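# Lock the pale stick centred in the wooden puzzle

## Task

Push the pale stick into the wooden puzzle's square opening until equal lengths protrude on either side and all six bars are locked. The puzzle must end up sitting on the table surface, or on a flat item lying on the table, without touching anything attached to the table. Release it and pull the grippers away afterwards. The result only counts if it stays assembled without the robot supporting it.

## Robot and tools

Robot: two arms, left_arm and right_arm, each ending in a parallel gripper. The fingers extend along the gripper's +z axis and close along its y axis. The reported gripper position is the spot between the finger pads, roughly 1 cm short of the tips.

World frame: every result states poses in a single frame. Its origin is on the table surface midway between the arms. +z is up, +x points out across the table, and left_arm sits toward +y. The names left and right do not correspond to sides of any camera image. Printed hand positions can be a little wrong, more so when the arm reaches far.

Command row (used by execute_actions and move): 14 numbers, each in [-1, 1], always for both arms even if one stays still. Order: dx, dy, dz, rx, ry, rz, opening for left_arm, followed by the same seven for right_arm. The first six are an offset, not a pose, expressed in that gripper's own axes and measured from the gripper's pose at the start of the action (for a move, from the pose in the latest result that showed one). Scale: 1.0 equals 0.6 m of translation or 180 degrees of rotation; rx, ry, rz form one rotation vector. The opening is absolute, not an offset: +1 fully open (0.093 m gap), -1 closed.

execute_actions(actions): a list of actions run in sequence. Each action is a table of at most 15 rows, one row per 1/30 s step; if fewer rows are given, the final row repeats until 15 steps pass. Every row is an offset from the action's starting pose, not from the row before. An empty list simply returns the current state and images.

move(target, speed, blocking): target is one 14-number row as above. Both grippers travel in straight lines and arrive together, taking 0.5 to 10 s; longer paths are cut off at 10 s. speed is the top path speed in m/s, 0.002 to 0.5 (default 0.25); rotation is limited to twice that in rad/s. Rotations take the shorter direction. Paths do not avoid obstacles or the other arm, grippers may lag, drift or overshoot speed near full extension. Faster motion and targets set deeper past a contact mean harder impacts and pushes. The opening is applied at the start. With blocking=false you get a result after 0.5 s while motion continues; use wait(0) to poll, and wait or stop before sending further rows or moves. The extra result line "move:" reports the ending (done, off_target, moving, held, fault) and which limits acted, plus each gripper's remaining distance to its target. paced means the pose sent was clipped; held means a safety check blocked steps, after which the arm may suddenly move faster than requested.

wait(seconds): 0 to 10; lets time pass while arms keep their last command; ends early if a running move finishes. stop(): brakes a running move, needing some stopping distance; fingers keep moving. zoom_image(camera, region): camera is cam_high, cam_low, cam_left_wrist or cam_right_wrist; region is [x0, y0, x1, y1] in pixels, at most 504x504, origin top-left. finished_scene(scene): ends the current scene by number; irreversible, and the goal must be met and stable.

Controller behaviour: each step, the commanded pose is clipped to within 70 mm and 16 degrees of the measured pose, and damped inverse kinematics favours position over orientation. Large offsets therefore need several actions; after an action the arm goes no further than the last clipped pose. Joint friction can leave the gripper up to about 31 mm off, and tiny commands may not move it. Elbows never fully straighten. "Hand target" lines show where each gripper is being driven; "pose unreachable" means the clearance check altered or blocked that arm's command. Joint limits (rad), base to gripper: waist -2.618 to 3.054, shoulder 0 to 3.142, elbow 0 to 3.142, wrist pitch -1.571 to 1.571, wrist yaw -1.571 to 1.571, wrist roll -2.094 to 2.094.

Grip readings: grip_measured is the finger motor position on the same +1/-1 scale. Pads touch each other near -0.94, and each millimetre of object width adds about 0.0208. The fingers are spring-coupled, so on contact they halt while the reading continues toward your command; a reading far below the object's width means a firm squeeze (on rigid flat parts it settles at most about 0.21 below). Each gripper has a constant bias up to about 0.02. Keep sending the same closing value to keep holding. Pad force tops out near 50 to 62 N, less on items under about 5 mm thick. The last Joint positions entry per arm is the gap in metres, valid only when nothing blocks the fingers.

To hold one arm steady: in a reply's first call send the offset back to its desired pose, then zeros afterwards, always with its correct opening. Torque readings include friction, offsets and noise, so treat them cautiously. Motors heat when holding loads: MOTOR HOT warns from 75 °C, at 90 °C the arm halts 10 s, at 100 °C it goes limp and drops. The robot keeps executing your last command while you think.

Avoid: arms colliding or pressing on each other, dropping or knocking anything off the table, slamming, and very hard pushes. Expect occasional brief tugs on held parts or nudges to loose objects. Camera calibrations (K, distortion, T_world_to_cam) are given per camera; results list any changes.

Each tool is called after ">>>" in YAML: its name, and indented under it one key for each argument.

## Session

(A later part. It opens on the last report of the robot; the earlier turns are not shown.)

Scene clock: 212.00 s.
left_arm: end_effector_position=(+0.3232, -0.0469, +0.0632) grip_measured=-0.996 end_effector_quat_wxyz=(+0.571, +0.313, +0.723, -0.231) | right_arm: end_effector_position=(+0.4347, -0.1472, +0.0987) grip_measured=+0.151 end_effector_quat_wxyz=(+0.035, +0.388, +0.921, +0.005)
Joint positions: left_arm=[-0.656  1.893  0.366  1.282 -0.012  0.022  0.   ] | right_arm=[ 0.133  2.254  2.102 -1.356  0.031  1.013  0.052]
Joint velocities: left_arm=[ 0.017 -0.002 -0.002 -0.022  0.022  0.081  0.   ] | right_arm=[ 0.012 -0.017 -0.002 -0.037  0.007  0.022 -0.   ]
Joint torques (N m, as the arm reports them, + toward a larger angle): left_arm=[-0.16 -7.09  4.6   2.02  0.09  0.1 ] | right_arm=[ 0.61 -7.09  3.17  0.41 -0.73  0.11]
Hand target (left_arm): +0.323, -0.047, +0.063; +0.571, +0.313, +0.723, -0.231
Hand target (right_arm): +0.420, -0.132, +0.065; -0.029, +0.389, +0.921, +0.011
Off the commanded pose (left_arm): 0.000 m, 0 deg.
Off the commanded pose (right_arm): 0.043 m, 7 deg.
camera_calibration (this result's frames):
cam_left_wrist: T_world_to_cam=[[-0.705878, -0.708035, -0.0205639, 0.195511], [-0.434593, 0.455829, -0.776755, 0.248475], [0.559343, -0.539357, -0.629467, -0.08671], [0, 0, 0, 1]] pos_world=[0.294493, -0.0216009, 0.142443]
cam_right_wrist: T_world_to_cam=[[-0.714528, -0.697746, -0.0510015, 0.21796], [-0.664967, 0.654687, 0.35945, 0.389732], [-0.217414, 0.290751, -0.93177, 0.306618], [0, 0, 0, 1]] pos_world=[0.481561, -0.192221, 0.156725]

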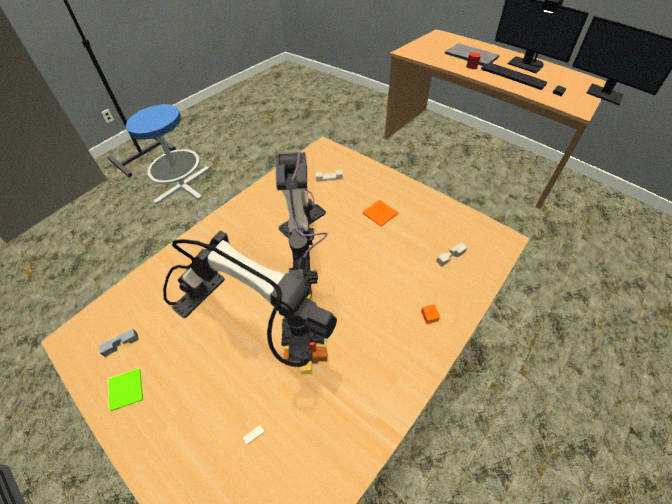

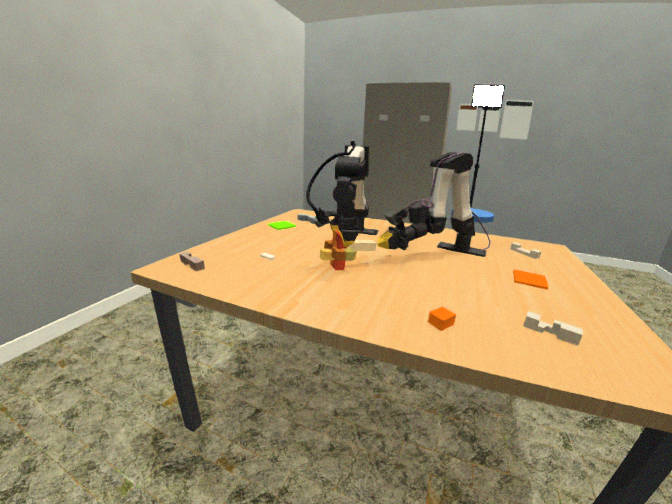

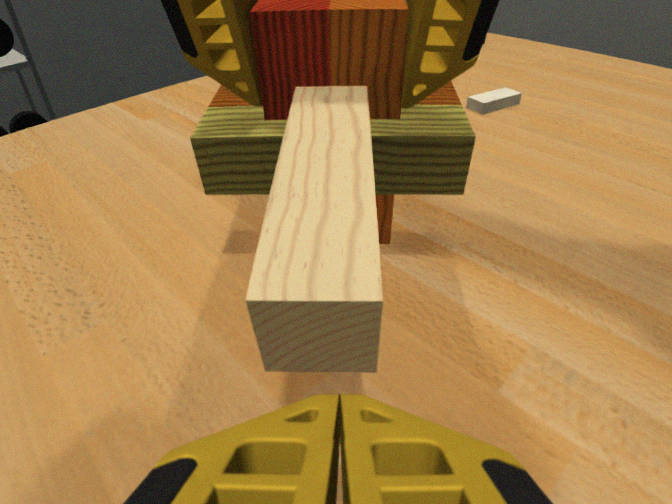

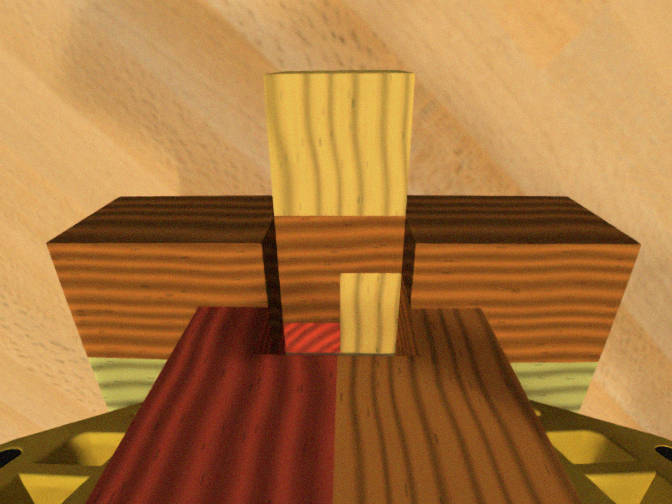

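>>> move:
  target: [-0.164,0.289,-0.397,-0.2875,0.3525,-0.379,0.0,0,0,-0.13,0,0,0,0.1]
  speed: 0.2

Scene clock: 229.60 s.
left_arm: end_effector_position=(+0.3044, +0.2203, +0.2044) grip_measured=-0.002 end_effector_quat_wxyz=(+0.027, -0.280, +0.960, -0.012) | right_arm: end_effector_position=(+0.4261, -0.1501, +0.1479) grip_measured=+0.151 end_effector_quat_wxyz=(+0.034, +0.388, +0.921, +0.002)
Joint positions: left_arm=[ 0.051  1.536  1.573 -1.549  0.003 -0.666  0.045] | right_arm=[ 0.133  2.262  2.315 -1.565  0.036  1.013  0.052]
Joint velocities: left_arm=[ 0.012 -0.017  0.007 -0.081 -0.022  0.037  0.001] | right_arm=[-0.012 -0.007  0.002 -0.037  0.007  0.007  0.001]
Joint torques (N m, as the arm reports them, + toward a larger angle): left_arm=[ 0.17 -6.48  9.27  0.38  0.15  0.07] | right_arm=[  0.48 -13.88   8.91   0.3    0.06   0.1 ]
Hand target (left_arm): +0.308, +0.221, +0.214; +0.040, -0.286, +0.957, -0.020
Hand target (right_arm): +0.427, -0.146, +0.175; +0.062, +0.386, +0.920, +0.024
Off the commanded pose (left_arm): 0.017 m, 4 deg.
Off the commanded pose (right_arm): 0.029 m, 0 deg.
joint sent to its limit (left arm) — the command would take joint 4 (wrist pitch) past its lower limit, so that joint was sent only as far as its limit.
joint sent to its limit (right arm) — the command would take joint 4 (wrist pitch) past its lower limit, so that joint was sent only as far as its limit.
move: off_target (left_arm, right_arm)
camera_calibration (this result's frames):
cam_left_wrist: T_world_to_cam=[[0.54327, -0.839157, 0.0259509, 0.0134634], [-0.781082, -0.493855, 0.382123, 0.305883], [-0.307845, -0.227866, -0.923747, 0.412324], [0, 0, 0, 1]] pos_world=[0.358538, 0.256314, 0.263648]
cam_right_wrist: T_world_to_cam=[[-0.715121, -0.697528, -0.0453555, 0.211798], [-0.66355, 0.65702, 0.357807, 0.368196], [-0.219781, 0.285971, -0.932694, 0.351862], [0, 0, 0, 1]] pos_world=[0.47311, -0.194799, 0.206043]

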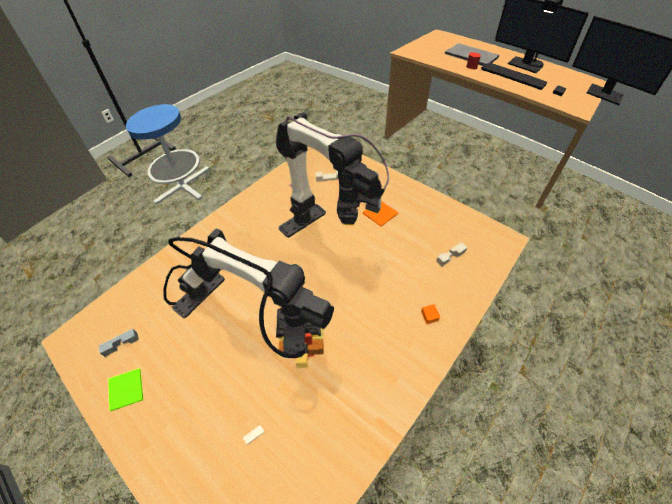

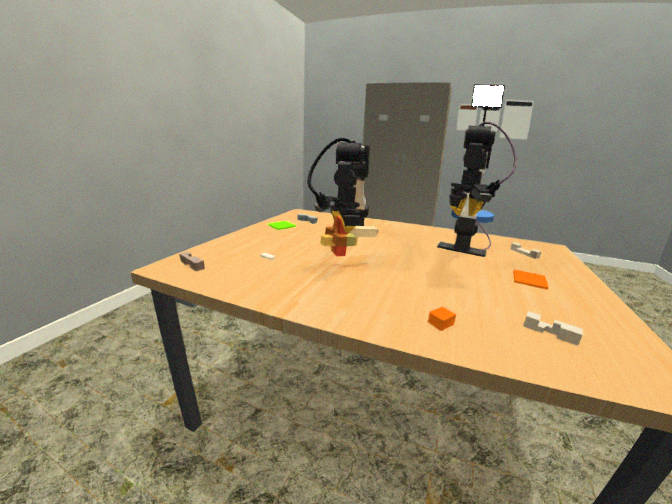

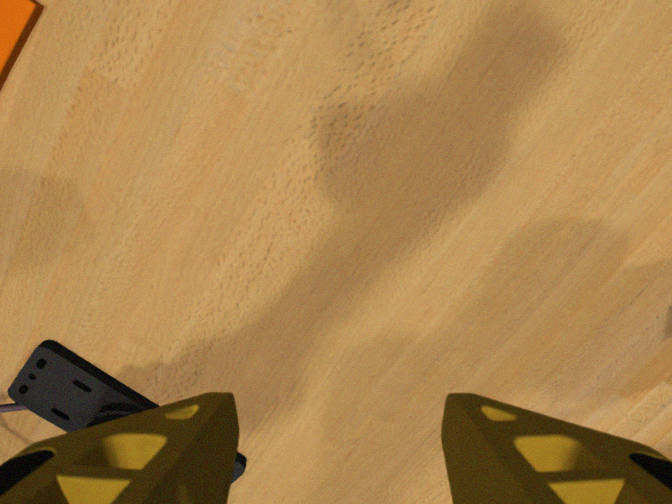

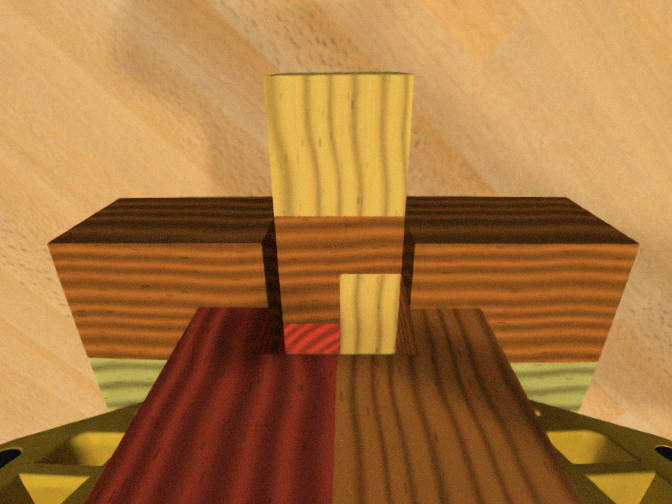

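>>> move:
  target: [0,0,0,0,0,0,0.0,0.292,0.085,-0.02,0,0,-0.445,0.1]
  speed: 0.2

Scene clock: 236.47 s.
left_arm: end_effector_position=(+0.3040, +0.2202, +0.2044) grip_measured=-0.002 end_effector_quat_wxyz=(+0.026, -0.280, +0.959, -0.012) | right_arm: end_effector_position=(+0.3381, +0.0098, +0.1359) grip_measured=+0.151 end_effector_quat_wxyz=(+0.008, -0.290, +0.957, -0.018)
Joint positions: left_arm=[ 0.051  1.536  1.573 -1.55   0.003 -0.666  0.045] | right_arm=[ 0.555  2.223  2.203 -1.547  0.04   0.05   0.052]
Joint velocities: left_arm=[-0.002 -0.012  0.012 -0.095 -0.095 -0.022  0.001] | right_arm=[-0.012 -0.002 -0.012  0.022  0.066 -0.037  0.001]
Joint torques (N m, as the arm reports them, + toward a larger angle): left_arm=[-0.31 -6.02  6.86  0.4   0.05  0.13] | right_arm=[  0.02 -11.34   8.9    0.17   0.19  -0.02]
Hand target (left_arm): +0.304, +0.220, +0.204; +0.027, -0.280, +0.960, -0.012
Hand target (right_arm): +0.342, +0.011, +0.149; +0.027, -0.295, +0.955, -0.020
Off the commanded pose (left_arm): 0.000 m, 0 deg.
Off the commanded pose (right_arm): 0.015 m, 2 deg.
move: off_target (right_arm)
camera_calibration (this result's frames):
cam_left_wrist: T_world_to_cam=[[0.543611, -0.838956, 0.0253154, 0.0136255], [-0.780308, -0.494038, 0.383465, 0.305117], [-0.309203, -0.22821, -0.923208, 0.412561], [0, 0, 0, 1]] pos_world=[0.358243, 0.256321, 0.263533]
cam_right_wrist: T_world_to_cam=[[0.553517, -0.832451, 0.0253751, -0.177356], [-0.765245, -0.496334, 0.409941, 0.247624], [-0.328662, -0.246328, -0.911759, 0.314821], [0, 0, 0, 1]] pos_world=[0.391132, 0.0528128, 0.19003]

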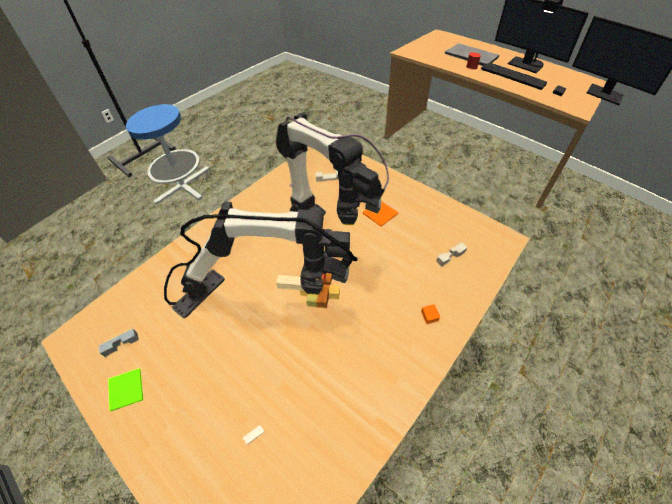

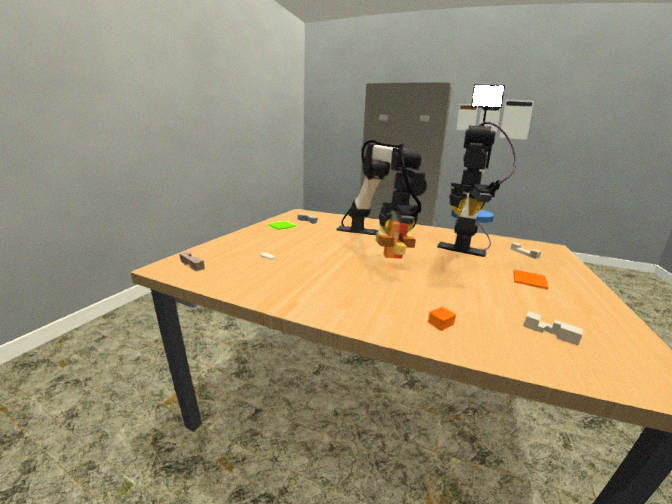

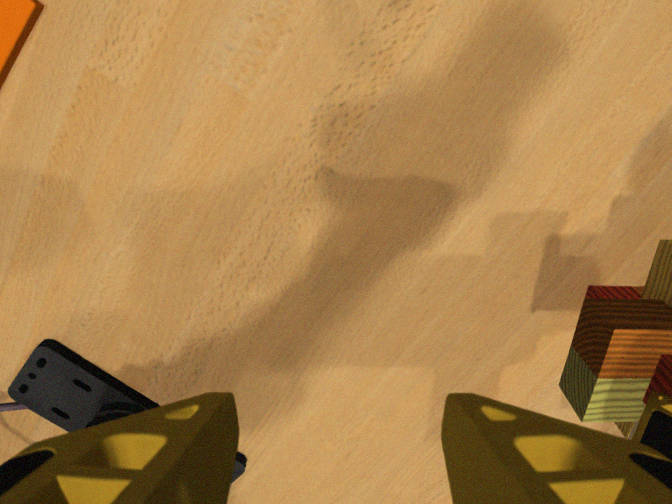

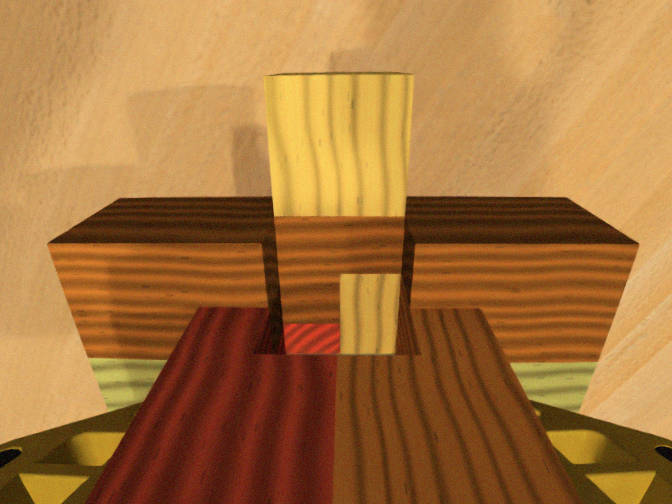

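>>> move:
  target: [0,0,0,0,0,0,0.0,0,0,0,-0.012,-0.25,0,0.1]
  speed: 0.15

Scene clock: 241.73 s.
left_arm: end_effector_position=(+0.3040, +0.2202, +0.2044) grip_measured=-0.002 end_effector_quat_wxyz=(+0.026, -0.280, +0.959, -0.012) | right_arm: end_effector_position=(+0.3255, +0.0005, +0.1108) grip_measured=+0.151 end_effector_quat_wxyz=(+0.319, -0.283, +0.900, +0.089)
Joint positions: left_arm=[ 0.051  1.536  1.573 -1.55   0.003 -0.666  0.045] | right_arm=[ 0.555  1.573  1.021 -0.345  0.04   0.016  0.052]
Joint velocities: left_arm=[-0.017  0.022 -0.007 -0.051 -0.037 -0.022 -0.   ] | right_arm=[ 0.007 -0.007 -0.017  0.022  0.037 -0.081 -0.001]
Joint torques (N m, as the arm reports them, + toward a larger angle): left_arm=[-0.25 -6.03  6.94  0.42  0.06  0.13] | right_arm=[-0.39 -8.95  6.44  2.43  0.01 -0.02]
Hand target (left_arm): +0.304, +0.220, +0.204; +0.026, -0.280, +0.959, -0.012
Hand target (right_arm): +0.337, +0.009, +0.135; +0.369, -0.278, +0.880, +0.106
Off the commanded pose (left_arm): 0.000 m, 0 deg.
Off the commanded pose (right_arm): 0.030 m, 7 deg.
move: off_target (right_arm)
camera_calibration (this result's frames):
cam_left_wrist: T_world_to_cam=[[0.543611, -0.838956, 0.0253154, 0.0136255], [-0.780308, -0.494038, 0.383465, 0.305117], [-0.309203, -0.22821, -0.923208, 0.412561], [0, 0, 0, 1]] pos_world=[0.358243, 0.256321, 0.263533]
cam_right_wrist: T_world_to_cam=[[0.571629, -0.820468, 0.00851509, -0.181566], [-0.794553, -0.556104, -0.243792, 0.325685], [0.204759, 0.132593, -0.96979, 0.118055], [0, 0, 0, 1]] pos_world=[0.338389, 0.0164919, 0.195434]

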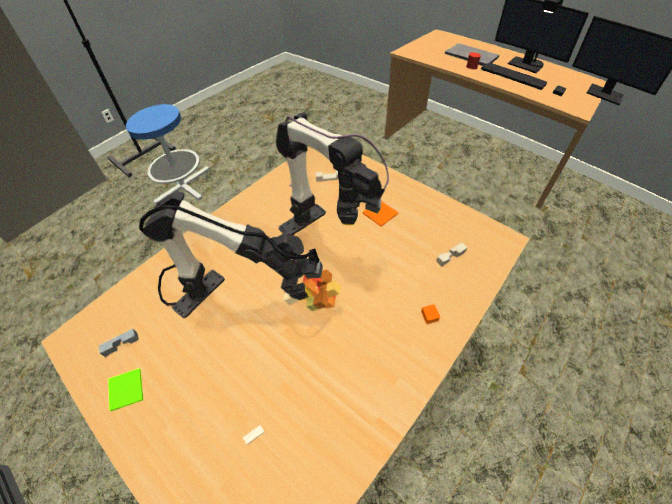

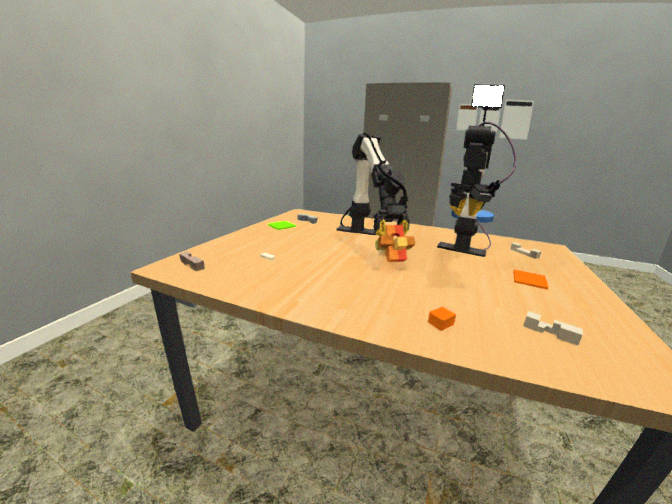

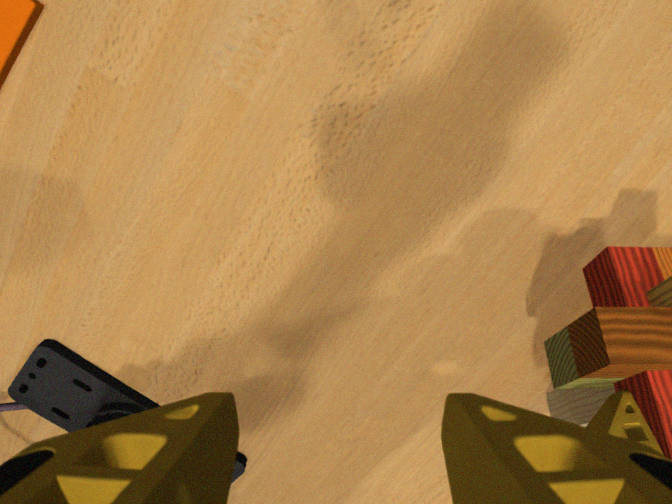

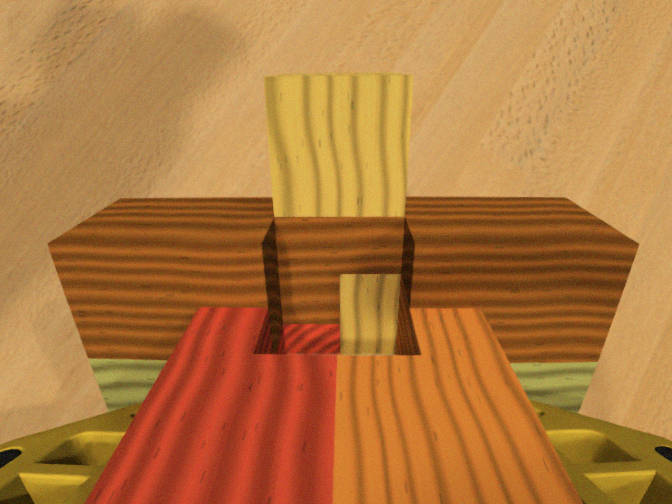

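>>> move:
  target: [0,0,0,0,0,0,0.0,-0.072,0,-0.049,0,-0.05,0,0.1]
  speed: 0.06

Scene clock: 245.73 s.
left_arm: end_effector_position=(+0.3040, +0.2202, +0.2044) grip_measured=-0.002 end_effector_quat_wxyz=(+0.026, -0.280, +0.959, -0.012) | right_arm: end_effector_position=(+0.3203, -0.0034, +0.1249) grip_measured=+0.151 end_effector_quat_wxyz=(+0.326, -0.282, +0.898, +0.091)
Joint positions: left_arm=[ 0.051  1.536  1.573 -1.55   0.003 -0.666  0.045] | right_arm=[ 0.555  1.523  1.021 -0.379  0.04   0.016  0.052]
Joint velocities: left_arm=[ 0.002 -0.007 -0.022 -0.037  0.022 -0.081 -0.001] | right_arm=[ 0.002 -0.002 -0.012 -0.081  0.007 -0.007  0.001]
Joint torques (N m, as the arm reports them, + toward a larger angle): left_arm=[-0.23 -5.98  6.85  0.42  0.05  0.14] | right_arm=[-0.09 -9.04  8.63  2.39  0.09  0.02]
Hand target (left_arm): +0.304, +0.220, +0.204; +0.026, -0.280, +0.959, -0.012
Hand target (right_arm): +0.335, +0.008, +0.162; +0.388, -0.275, +0.873, +0.109
Off the commanded pose (left_arm): 0.000 m, 0 deg.
Off the commanded pose (right_arm): 0.042 m, 8 deg.
move: off_target (right_arm)
camera_calibration (this result's frames):
cam_left_wrist: T_world_to_cam=[[0.543611, -0.838956, 0.0253154, 0.0136255], [-0.780308, -0.494038, 0.383465, 0.305117], [-0.309203, -0.22821, -0.923208, 0.412561], [0, 0, 0, 1]] pos_world=[0.358243, 0.256321, 0.263533]
cam_right_wrist: T_world_to_cam=[[0.571763, -0.820377, 0.00827036, -0.181897], [-0.79112, -0.553986, -0.259284, 0.323642], [0.217292, 0.141706, -0.965766, 0.128872], [0, 0, 0, 1]] pos_world=[0.332039, 0.0118072, 0.20988]

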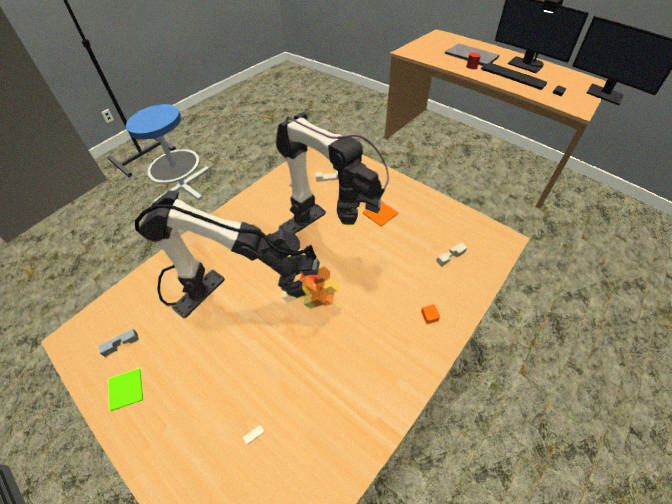

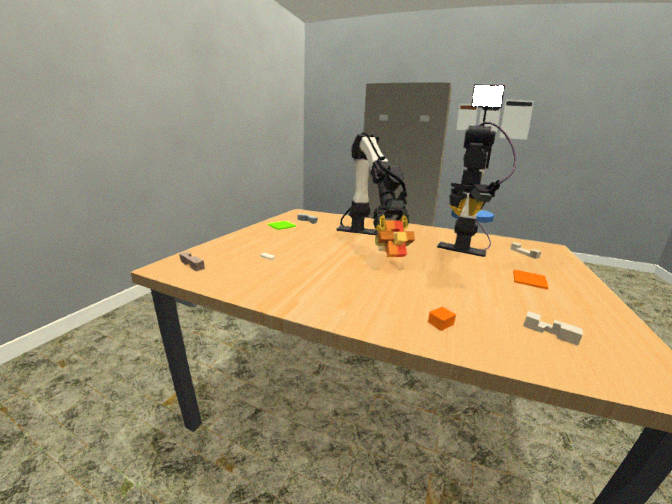

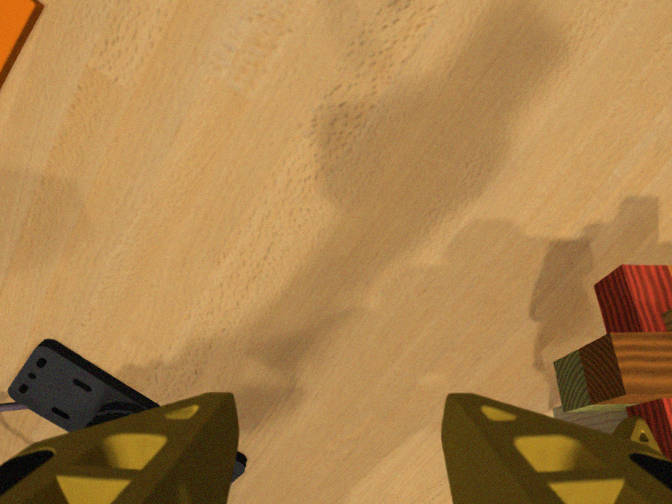

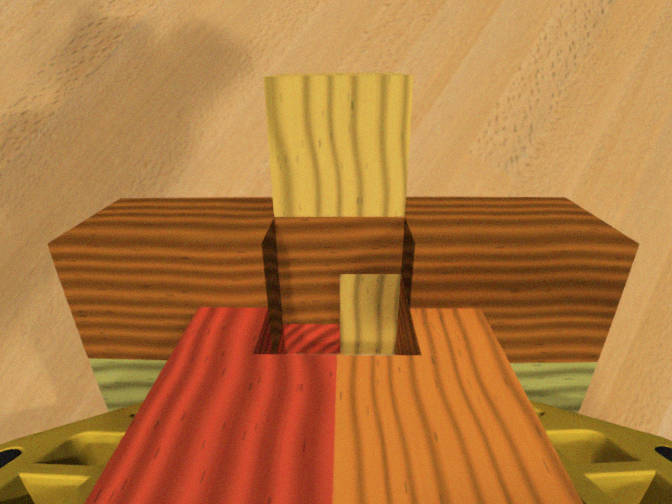

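>>> move:
  target: [0,0,0,0,0,0,0.0,-0.122,0,-0.045,0,-0.325,0,0.1]
  speed: 0.15

Scene clock: 251.43 s.
left_arm: end_effector_position=(+0.3040, +0.2202, +0.2044) grip_measured=-0.002 end_effector_quat_wxyz=(+0.026, -0.280, +0.959, -0.012) | right_arm: end_effector_position=(+0.3522, +0.0203, +0.1528) grip_measured=+0.151 end_effector_quat_wxyz=(+0.674, -0.222, +0.677, +0.196)
Joint positions: left_arm=[ 0.051  1.536  1.573 -1.55   0.003 -0.666  0.045] | right_arm=[ 0.555  1.769  0.503  1.251  0.04  -0.034  0.052]
Joint velocities: left_arm=[-0.007 -0.007 -0.012 -0.066  0.022  0.007  0.   ] | right_arm=[ 0.007  0.017 -0.012  0.081 -0.037 -0.007 -0.001]
Joint torques (N m, as the arm reports them, + toward a larger angle): left_arm=[-0.27 -5.98  6.96  0.39  0.05  0.12] | right_arm=[-0.47 -7.13  5.18  3.4   0.03  0.03]
Hand target (left_arm): +0.304, +0.220, +0.204; +0.026, -0.280, +0.959, -0.012
Hand target (right_arm): +0.352, +0.019, +0.191; +0.723, -0.204, +0.626, +0.208
Off the commanded pose (left_arm): 0.000 m, 0 deg.
Off the commanded pose (right_arm): 0.039 m, 9 deg.
move: off_target (right_arm)
camera_calibration (this result's frames):
cam_left_wrist: T_world_to_cam=[[0.543611, -0.838956, 0.0253154, 0.0136255], [-0.780308, -0.494038, 0.383465, 0.305117], [-0.309203, -0.22821, -0.923208, 0.412561], [0, 0, 0, 1]] pos_world=[0.358243, 0.256321, 0.263533]
cam_right_wrist: T_world_to_cam=[[0.575669, -0.817074, 0.0315539, -0.185928], [-0.334735, -0.270694, -0.902595, 0.301132], [0.746028, 0.509034, -0.429333, -0.130155], [0, 0, 0, 1]] pos_world=[0.304931, -0.00414864, 0.221788]

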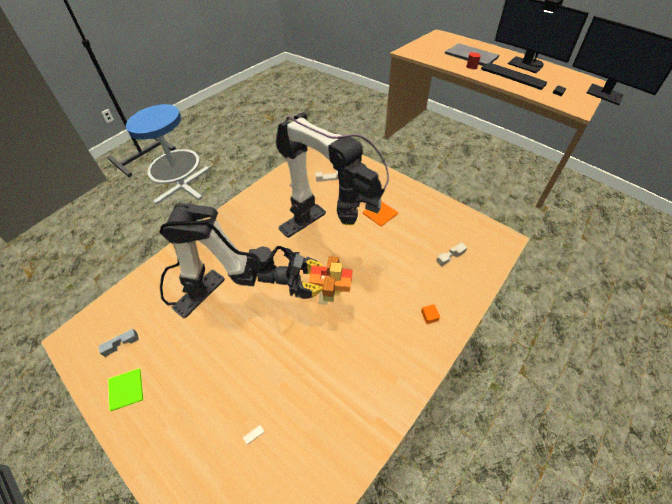

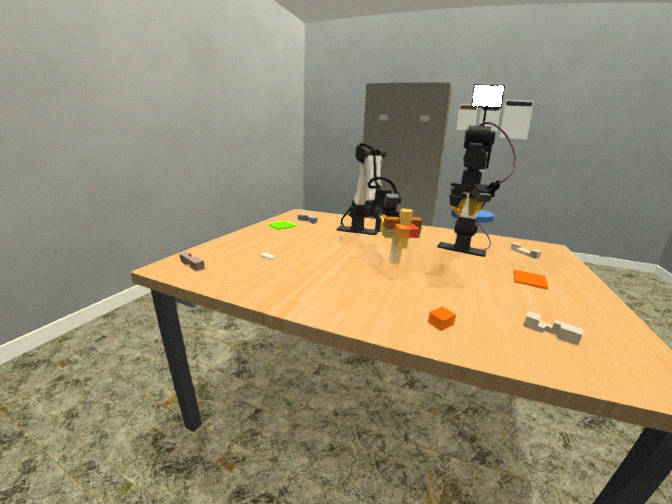

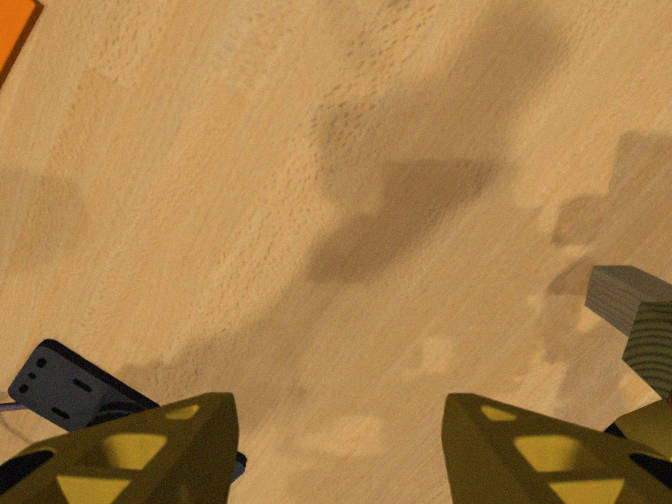

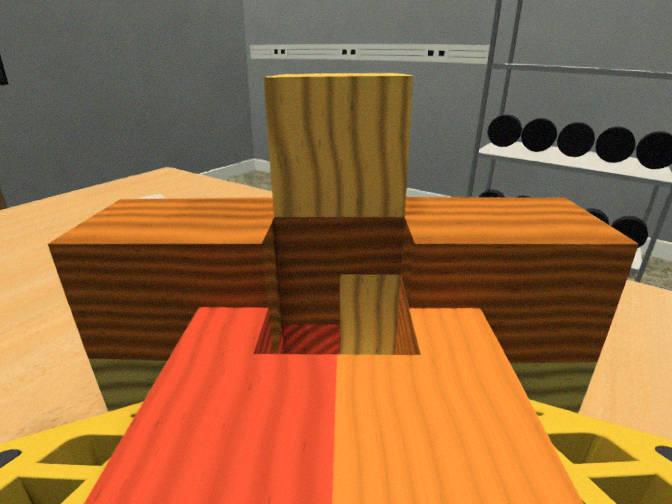

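>>> execute_actions:
  actions:
    - [[0,0,0,0,0,0,0,-0.065,0,0.01,0,-0.048,0.012,0.1],[0,0,0,0,0,0,0,-0.065,0,0.02,0,-0.048,0.012,0.1],[0,0,0,0,0,0,0,-0.065,0,0.03,0,-0.048,0.012,0.1],[0,0,0,0,0,0,0,-0.065,0,0.04,0,-0.048,0.012,0.1],[0,0,0,0,0,0,0,-0.065,0,0.05,0,-0.048,0.012,0.1],[0,0,0,0,0,0,0,-0.065,0,0.06,0,-0.048,0.012,0.1],[0,0,0,0,0,0,0,-0.065,0,0.07,0,-0.048,0.012,0.1],[0,0,0,0,0,0,0,-0.065,0,0.08,0,-0.048,0.012,0.1],[0,0,0,0,0,0,0,-0.065,0,0.09,0,-0.048,0.012,0.1],[0,0,0,0,0,0,0,-0.065,0,0.1,0,-0.048,0.012,0.1],[0,0,0,0,0,0,0,-0.065,0,0.11,0,-0.048,0.012,0.1],[0,0,0,0,0,0,0,-0.065,0,0.12,0,-0.048,0.012,0.1],[0,0,0,0,0,0,0,-0.065,0,0.13,0,-0.048,0.012,0.1],[0,0,0,0,0,0,0,-0.065,0,0.14,0,-0.048,0.012,0.1],[0,0,0,0,0,0,0,-0.065,0,0.15,0,-0.048,0.012,0.1]]

>>> wait:
  seconds: 0.6

Scene clock: 256.37 s.
left_arm: end_effector_position=(+0.3040, +0.2202, +0.2044) grip_measured=-0.002 end_effector_quat_wxyz=(+0.026, -0.280, +0.959, -0.012) | right_arm: end_effector_position=(+0.4025, +0.0578, +0.1460) grip_measured=+0.151 end_effector_quat_wxyz=(+0.673, -0.214, +0.679, +0.204)
Joint positions: left_arm=[ 0.051  1.536  1.573 -1.55   0.003 -0.666  0.045] | right_arm=[ 0.555  1.97   0.761  1.197  0.039 -0.01   0.052]
Joint velocities: left_arm=[ 0.012 -0.017 -0.007 -0.066 -0.081 -0.139 -0.   ] | right_arm=[-0.017  0.466  0.808 -0.256 -0.022 -0.051 -0.001]
Joint torques (N m, as the arm reports them, + toward a larger angle): left_arm=[-0.3  -5.96  6.89  0.39  0.05  0.12] | right_arm=[-1.23 -9.44  8.49  3.03 -0.1   0.09]
Hand target (left_arm): +0.304, +0.220, +0.204; +0.026, -0.280, +0.959, -0.012
Hand target (right_arm): +0.419, +0.066, +0.192; +0.719, -0.194, +0.629, +0.223
Off the commanded pose (left_arm): 0.000 m, 0 deg.
Off the commanded pose (right_arm): 0.053 m, 8 deg.
camera_calibration (this result's frames):
cam_left_wrist: T_world_to_cam=[[0.543611, -0.838956, 0.0253154, 0.0136255], [-0.780308, -0.494038, 0.383465, 0.305117], [-0.309203, -0.22821, -0.923208, 0.412561], [0, 0, 0, 1]] pos_world=[0.358243, 0.256321, 0.263533]
cam_right_wrist: T_world_to_cam=[[0.575922, -0.817467, 0.00782069, -0.180688], [-0.344288, -0.251213, -0.904631, 0.324891], [0.741471, 0.518305, -0.426123, -0.188847], [0, 0, 0, 1]] pos_world=[0.355943, 0.0317909, 0.214848]

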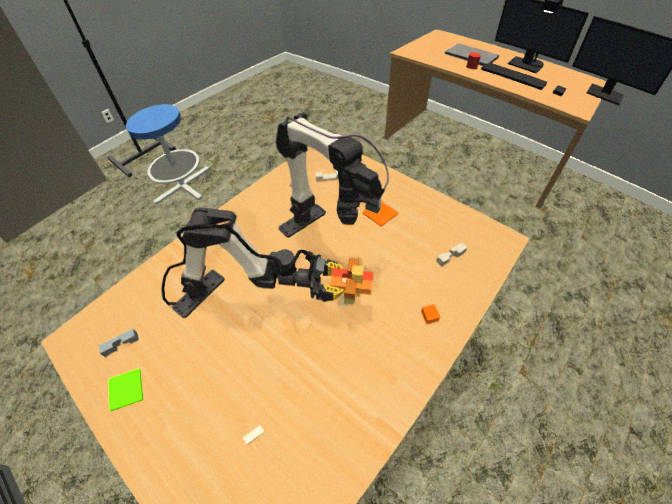

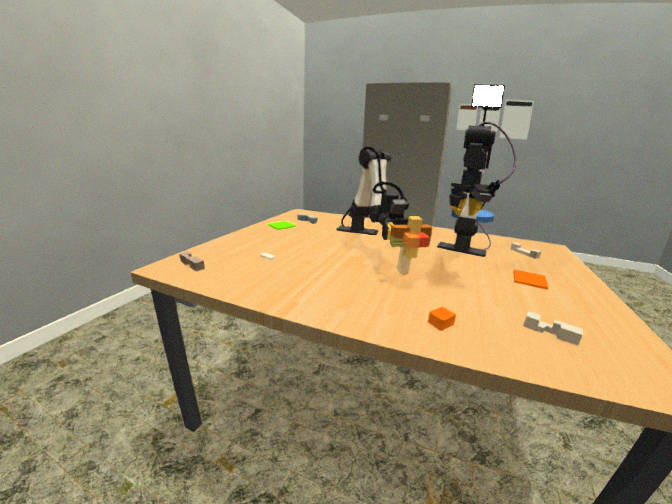

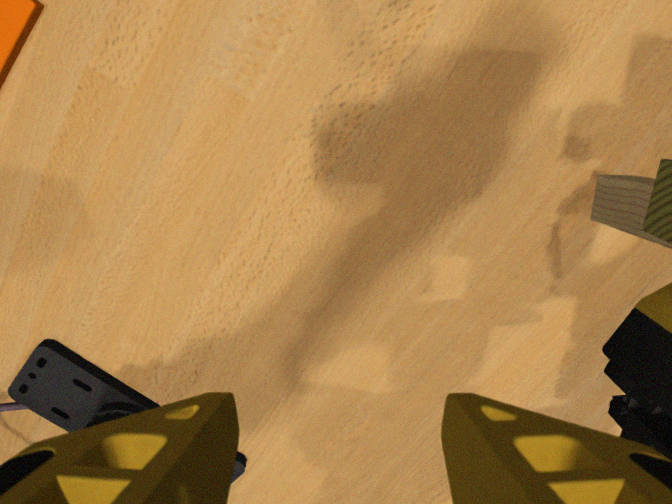

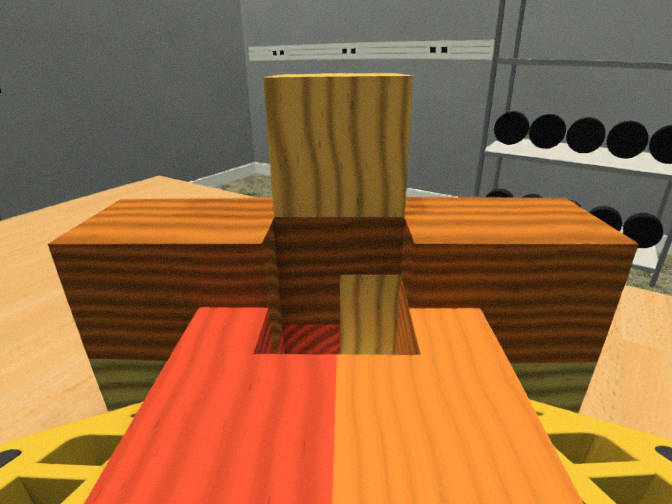

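Scene clock: 256.97 s.
left_arm: end_effector_position=(+0.3040, +0.2202, +0.2044) grip_measured=-0.002 end_effector_quat_wxyz=(+0.026, -0.280, +0.959, -0.012) | right_arm: end_effector_position=(+0.4123, +0.0630, +0.1430) grip_measured=+0.151 end_effector_quat_wxyz=(+0.669, -0.214, +0.683, +0.202)
Joint positions: left_arm=[ 0.051  1.536  1.573 -1.55   0.003 -0.666  0.045] | right_arm=[ 0.552  1.998  0.81   1.164  0.039 -0.009  0.052]
Joint velocities: left_arm=[-0.007  0.007 -0.002 -0.007  0.037 -0.037 -0.   ] | right_arm=[ 0.002 -0.012 -0.022 -0.022 -0.051 -0.022 -0.   ]
Joint torques (N m, as the arm reports them, + toward a larger angle): left_arm=[-0.2  -6.03  6.94  0.39  0.06  0.12] | right_arm=[-1.14 -9.77  8.53  3.06 -0.13  0.09]
Hand target (left_arm): +0.304, +0.220, +0.204; +0.026, -0.280, +0.959, -0.012
Hand target (right_arm): +0.419, +0.065, +0.192; +0.719, -0.194, +0.629, +0.223
Off the commanded pose (left_arm): 0.000 m, 0 deg.
Off the commanded pose (right_arm): 0.050 m, 9 deg.
wait: 0.60 s; at rest by 0.43 s
camera_calibration (this result's frames):
cam_left_wrist: T_world_to_cam=[[0.543611, -0.838956, 0.0253154, 0.0136255], [-0.780308, -0.494038, 0.383465, 0.305117], [-0.309203, -0.22821, -0.923208, 0.412561], [0, 0, 0, 1]] pos_world=[0.358243, 0.256321, 0.263533]
cam_right_wrist: T_world_to_cam=[[0.573798, -0.818967, 0.00696439, -0.180947], [-0.35441, -0.25596, -0.899376, 0.330629], [0.738343, 0.513592, -0.43712, -0.196943], [0, 0, 0, 1]] pos_world=[0.366417, 0.0375868, 0.212532]

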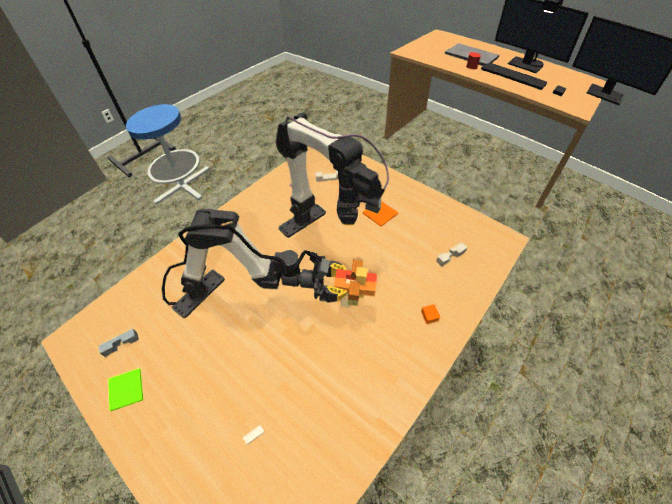

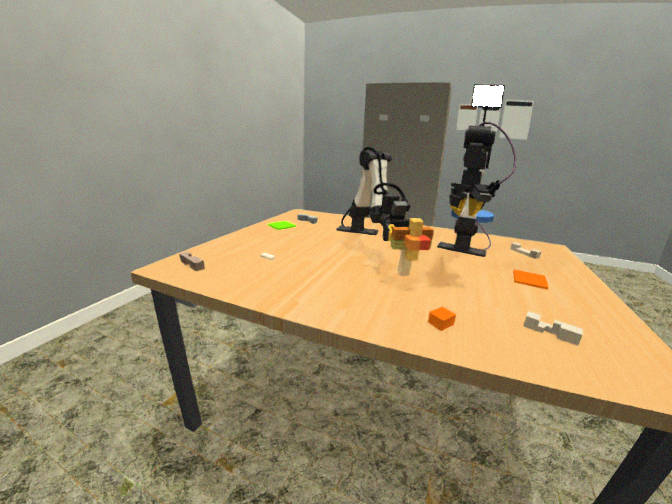

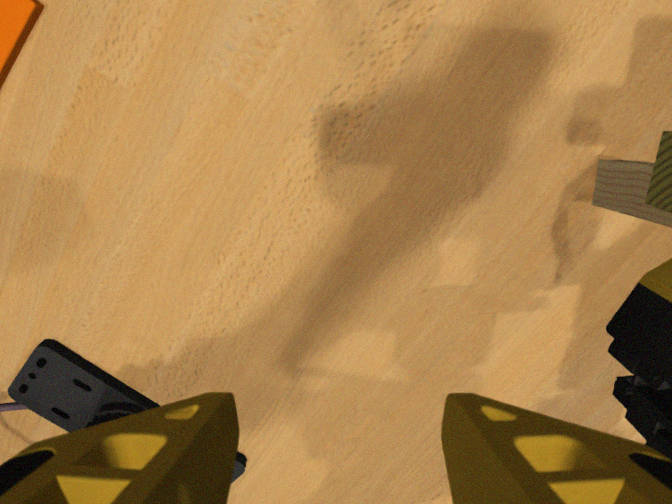

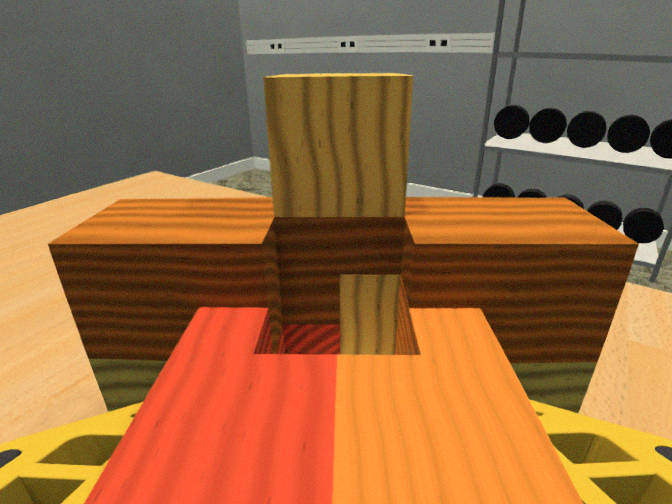

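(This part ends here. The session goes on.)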